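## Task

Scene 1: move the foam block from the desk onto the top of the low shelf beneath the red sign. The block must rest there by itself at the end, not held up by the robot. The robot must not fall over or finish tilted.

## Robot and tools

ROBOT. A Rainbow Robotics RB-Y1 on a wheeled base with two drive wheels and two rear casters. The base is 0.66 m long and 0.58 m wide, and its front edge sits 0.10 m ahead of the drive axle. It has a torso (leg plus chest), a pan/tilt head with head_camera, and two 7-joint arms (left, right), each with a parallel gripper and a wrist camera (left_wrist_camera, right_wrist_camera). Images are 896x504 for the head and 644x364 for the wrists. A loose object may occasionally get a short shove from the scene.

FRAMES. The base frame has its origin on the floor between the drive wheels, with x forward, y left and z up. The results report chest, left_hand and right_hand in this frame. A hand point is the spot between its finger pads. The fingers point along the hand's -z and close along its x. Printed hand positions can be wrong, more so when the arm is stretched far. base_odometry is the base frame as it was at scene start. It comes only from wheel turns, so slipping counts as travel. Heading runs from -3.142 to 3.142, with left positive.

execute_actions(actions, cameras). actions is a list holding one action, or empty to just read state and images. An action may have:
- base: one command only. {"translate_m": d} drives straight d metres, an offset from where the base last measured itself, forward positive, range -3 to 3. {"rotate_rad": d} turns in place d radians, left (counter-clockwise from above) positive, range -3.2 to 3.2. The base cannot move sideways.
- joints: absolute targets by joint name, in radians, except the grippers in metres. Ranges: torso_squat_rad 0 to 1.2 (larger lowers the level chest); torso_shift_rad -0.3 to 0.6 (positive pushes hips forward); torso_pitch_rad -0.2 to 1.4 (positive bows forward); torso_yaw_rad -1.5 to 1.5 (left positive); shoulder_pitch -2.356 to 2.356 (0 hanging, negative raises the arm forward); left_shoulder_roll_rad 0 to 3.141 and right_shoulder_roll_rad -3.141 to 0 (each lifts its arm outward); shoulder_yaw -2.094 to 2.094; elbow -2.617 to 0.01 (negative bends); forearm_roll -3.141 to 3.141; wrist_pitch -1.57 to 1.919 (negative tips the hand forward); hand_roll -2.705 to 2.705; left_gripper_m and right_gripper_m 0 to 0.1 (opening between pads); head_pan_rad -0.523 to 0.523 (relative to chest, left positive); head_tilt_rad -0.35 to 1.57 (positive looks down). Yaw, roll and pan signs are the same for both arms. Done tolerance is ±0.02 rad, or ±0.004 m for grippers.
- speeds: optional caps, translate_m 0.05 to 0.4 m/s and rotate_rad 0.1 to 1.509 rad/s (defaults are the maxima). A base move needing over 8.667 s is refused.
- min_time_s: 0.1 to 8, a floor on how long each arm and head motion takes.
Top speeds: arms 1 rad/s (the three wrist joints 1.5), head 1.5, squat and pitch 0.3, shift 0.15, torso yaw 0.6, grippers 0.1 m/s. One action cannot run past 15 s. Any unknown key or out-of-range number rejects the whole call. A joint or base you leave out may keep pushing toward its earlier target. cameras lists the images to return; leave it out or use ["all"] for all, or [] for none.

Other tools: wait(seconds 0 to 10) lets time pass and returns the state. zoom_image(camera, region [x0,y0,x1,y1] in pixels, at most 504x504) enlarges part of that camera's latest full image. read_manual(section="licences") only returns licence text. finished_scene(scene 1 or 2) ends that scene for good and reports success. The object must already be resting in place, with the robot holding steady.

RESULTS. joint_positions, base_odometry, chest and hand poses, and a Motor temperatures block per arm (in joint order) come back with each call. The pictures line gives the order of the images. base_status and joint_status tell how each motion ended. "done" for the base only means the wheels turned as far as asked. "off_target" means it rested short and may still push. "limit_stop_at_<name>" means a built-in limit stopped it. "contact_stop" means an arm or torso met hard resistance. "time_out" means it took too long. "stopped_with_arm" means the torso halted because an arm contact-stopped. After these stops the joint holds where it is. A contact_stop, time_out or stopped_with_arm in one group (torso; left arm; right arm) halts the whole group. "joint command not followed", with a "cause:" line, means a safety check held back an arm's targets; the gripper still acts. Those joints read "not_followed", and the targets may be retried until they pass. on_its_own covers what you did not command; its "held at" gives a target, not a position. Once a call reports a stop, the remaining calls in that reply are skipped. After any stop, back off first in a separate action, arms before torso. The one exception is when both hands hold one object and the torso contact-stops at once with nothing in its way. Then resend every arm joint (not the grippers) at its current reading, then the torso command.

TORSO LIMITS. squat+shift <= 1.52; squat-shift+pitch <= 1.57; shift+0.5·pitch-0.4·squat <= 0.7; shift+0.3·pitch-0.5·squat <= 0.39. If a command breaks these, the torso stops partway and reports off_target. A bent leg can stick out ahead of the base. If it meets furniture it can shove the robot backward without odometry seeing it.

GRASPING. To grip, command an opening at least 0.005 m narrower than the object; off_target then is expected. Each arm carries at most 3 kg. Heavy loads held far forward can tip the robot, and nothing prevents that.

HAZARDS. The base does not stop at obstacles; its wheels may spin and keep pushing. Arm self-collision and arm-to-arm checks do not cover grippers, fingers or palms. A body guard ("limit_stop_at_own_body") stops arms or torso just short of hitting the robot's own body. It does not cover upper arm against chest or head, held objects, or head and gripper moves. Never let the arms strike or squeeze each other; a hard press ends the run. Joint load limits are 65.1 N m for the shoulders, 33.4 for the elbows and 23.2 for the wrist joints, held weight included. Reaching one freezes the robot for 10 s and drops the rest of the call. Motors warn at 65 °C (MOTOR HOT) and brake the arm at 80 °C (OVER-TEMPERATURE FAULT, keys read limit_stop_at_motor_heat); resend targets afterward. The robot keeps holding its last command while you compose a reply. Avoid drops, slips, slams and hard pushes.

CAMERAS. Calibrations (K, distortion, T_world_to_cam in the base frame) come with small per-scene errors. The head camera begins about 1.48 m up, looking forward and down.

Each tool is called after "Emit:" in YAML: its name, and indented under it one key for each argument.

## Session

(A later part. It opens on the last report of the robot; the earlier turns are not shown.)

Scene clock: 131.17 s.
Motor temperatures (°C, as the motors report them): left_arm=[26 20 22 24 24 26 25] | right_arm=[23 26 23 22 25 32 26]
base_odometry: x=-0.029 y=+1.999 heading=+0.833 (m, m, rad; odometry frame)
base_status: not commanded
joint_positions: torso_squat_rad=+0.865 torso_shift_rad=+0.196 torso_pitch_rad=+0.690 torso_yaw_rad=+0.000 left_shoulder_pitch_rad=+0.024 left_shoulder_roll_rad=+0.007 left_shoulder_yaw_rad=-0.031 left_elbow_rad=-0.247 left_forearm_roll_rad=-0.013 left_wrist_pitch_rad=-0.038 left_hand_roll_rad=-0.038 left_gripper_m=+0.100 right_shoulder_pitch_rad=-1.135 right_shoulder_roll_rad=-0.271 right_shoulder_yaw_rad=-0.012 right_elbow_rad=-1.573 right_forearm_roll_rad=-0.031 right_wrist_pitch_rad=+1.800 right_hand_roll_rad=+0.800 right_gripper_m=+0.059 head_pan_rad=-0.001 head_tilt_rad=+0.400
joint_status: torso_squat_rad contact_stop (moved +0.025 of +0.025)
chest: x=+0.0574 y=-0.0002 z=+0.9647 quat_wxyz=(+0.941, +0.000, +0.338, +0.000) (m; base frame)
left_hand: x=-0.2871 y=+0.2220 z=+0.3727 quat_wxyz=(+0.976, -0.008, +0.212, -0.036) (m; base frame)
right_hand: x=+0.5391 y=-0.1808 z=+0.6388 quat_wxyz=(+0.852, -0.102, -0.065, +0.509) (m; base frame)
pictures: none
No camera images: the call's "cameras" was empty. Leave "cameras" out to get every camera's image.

Emit:
execute_actions:
  actions:
    - {"joints":{"torso_squat_rad":0.85}}
  cameras: []

Emit:
execute_actions:
  actions:
    - {"joints":{"right_gripper_m":0.1}}
  cameras: []

Emit:
execute_actions:
  actions:
    - {"joints":{"torso_squat_rad":0.65}}
  cameras: ["head_camera"]

Emit:
finished_scene:
  scene: 1

Scene clock: 138.47 s.
Motor temperatures (°C, as the motors report them): left_arm=[26 20 22 24 24 26 25] | right_arm=[23 26 23 22 25 32 26]
base_odometry: x=-0.029 y=+1.999 heading=+0.832 (m, m, rad; odometry frame)
base_status: not commanded
joint_positions: torso_squat_rad=+0.850 torso_shift_rad=+0.197 torso_pitch_rad=+0.692 torso_yaw_rad=+0.000 left_shoulder_pitch_rad=+0.024 left_shoulder_roll_rad=+0.007 left_shoulder_yaw_rad=-0.031 left_elbow_rad=-0.247 left_forearm_roll_rad=-0.013 left_wrist_pitch_rad=-0.038 left_hand_roll_rad=-0.038 left_gripper_m=+0.100 right_shoulder_pitch_rad=-1.131 right_shoulder_roll_rad=-0.270 right_shoulder_yaw_rad=-0.012 right_elbow_rad=-1.570 right_forearm_roll_rad=-0.032 right_wrist_pitch_rad=+1.800 right_hand_roll_rad=+0.800 right_gripper_m=+0.059 head_pan_rad=-0.001 head_tilt_rad=+0.400
joint_status: all done
chest: x=+0.0598 y=-0.0003 z=+0.9718 quat_wxyz=(+0.941, +0.000, +0.339, +0.000) (m; base frame)
left_hand: x=-0.2860 y=+0.2220 z=+0.3807 quat_wxyz=(+0.976, -0.008, +0.213, -0.036) (m; base frame)
right_hand: x=+0.5386 y=-0.1814 z=+0.6420 quat_wxyz=(+0.853, -0.099, -0.061, +0.509) (m; base frame)
pictures: none
No camera images: the call's "cameras" was empty. Leave "cameras" out to get every camera's image.

Scene clock: 139.60 s.
Motor temperatures (°C, as the motors report them): left_arm=[26 20 22 24 24 26 25] | right_arm=[23 26 23 22 25 32 26]
base_odometry: x=-0.029 y=+1.999 heading=+0.832 (m, m, rad; odometry frame)
base_status: not commanded
joint_positions: torso_squat_rad=+0.850 torso_shift_rad=+0.197 torso_pitch_rad=+0.692 torso_yaw_rad=+0.000 left_shoulder_pitch_rad=+0.024 left_shoulder_roll_rad=+0.007 left_shoulder_yaw_rad=-0.031 left_elbow_rad=-0.247 left_forearm_roll_rad=-0.013 left_wrist_pitch_rad=-0.038 left_hand_roll_rad=-0.038 left_gripper_m=+0.100 right_shoulder_pitch_rad=-1.131 right_shoulder_roll_rad=-0.270 right_shoulder_yaw_rad=-0.012 right_elbow_rad=-1.570 right_forearm_roll_rad=-0.032 right_wrist_pitch_rad=+1.800 right_hand_roll_rad=+0.800 right_gripper_m=+0.100 head_pan_rad=-0.001 head_tilt_rad=+0.400
joint_status: all done
chest: x=+0.0598 y=-0.0003 z=+0.9718 quat_wxyz=(+0.941, +0.000, +0.339, +0.000) (m; base frame)
left_hand: x=-0.2860 y=+0.2220 z=+0.3807 quat_wxyz=(+0.976, -0.008, +0.213, -0.036) (m; base frame)
right_hand: x=+0.5386 y=-0.1814 z=+0.6420 quat_wxyz=(+0.853, -0.099, -0.061, +0.509) (m; base frame)
pictures: none
No camera images: the call's "cameras" was empty. Leave "cameras" out to get every camera's image.

Scene clock: 141.03 s.
Motor temperatures (°C, as the motors report them): left_arm=[26 20 22 24 24 26 25] | right_arm=[23 26 23 22 25 32 26]
base_odometry: x=-0.029 y=+1.999 heading=+0.832 (m, m, rad; odometry frame)
base_status: not commanded
joint_positions: torso_squat_rad=+0.650 torso_shift_rad=+0.197 torso_pitch_rad=+0.692 torso_yaw_rad=+0.000 left_shoulder_pitch_rad=+0.024 left_shoulder_roll_rad=+0.007 left_shoulder_yaw_rad=-0.031 left_elbow_rad=-0.247 left_forearm_roll_rad=-0.013 left_wrist_pitch_rad=-0.038 left_hand_roll_rad=-0.038 left_gripper_m=+0.100 right_shoulder_pitch_rad=-1.130 right_shoulder_roll_rad=-0.270 right_shoulder_yaw_rad=-0.012 right_elbow_rad=-1.570 right_forearm_roll_rad=-0.032 right_wrist_pitch_rad=+1.800 right_hand_roll_rad=+0.800 right_gripper_m=+0.100 head_pan_rad=-0.001 head_tilt_rad=+0.400
joint_status: all done
chest: x=+0.0785 y=-0.0004 z=+1.0652 quat_wxyz=(+0.941, +0.000, +0.339, +0.000) (m; base frame)
left_hand: x=-0.2674 y=+0.2220 z=+0.4742 quat_wxyz=(+0.976, -0.008, +0.214, -0.036) (m; base frame)
right_hand: x=+0.5572 y=-0.1814 z=+0.7352 quat_wxyz=(+0.853, -0.099, -0.061, +0.509) (m; base frame)
pictures: head_camera
camera_calibration (this result's frames):
head_camera: T_world_to_cam=[[-0.0205623, -0.999703, 0.0130482, -0.00739495], [-0.874692, 0.0116668, -0.484538, 0.838256], [0.484242, -0.0213764, -0.874673, 0.887811], [0, 0, 0, 1]] pos_world=[0.303148, 0.00180574, 1.18281]
Images, in order (width x height): head_camera 896x504.

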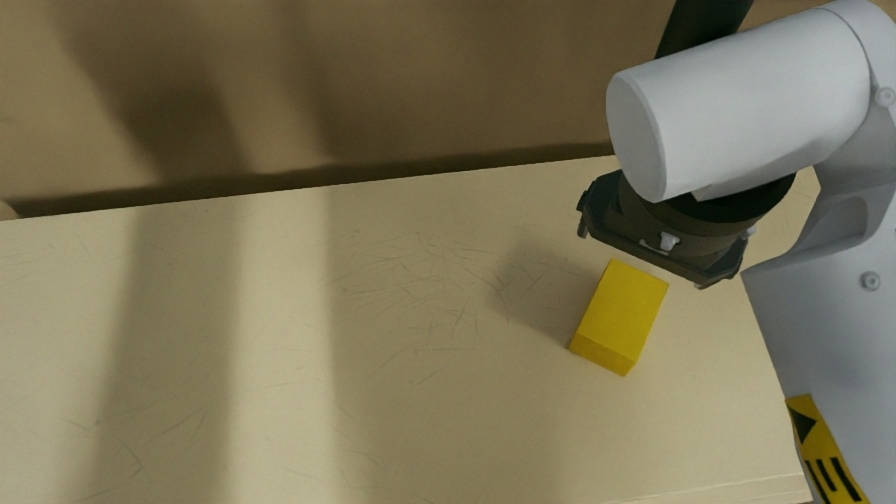

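The scene is finished: the task was done.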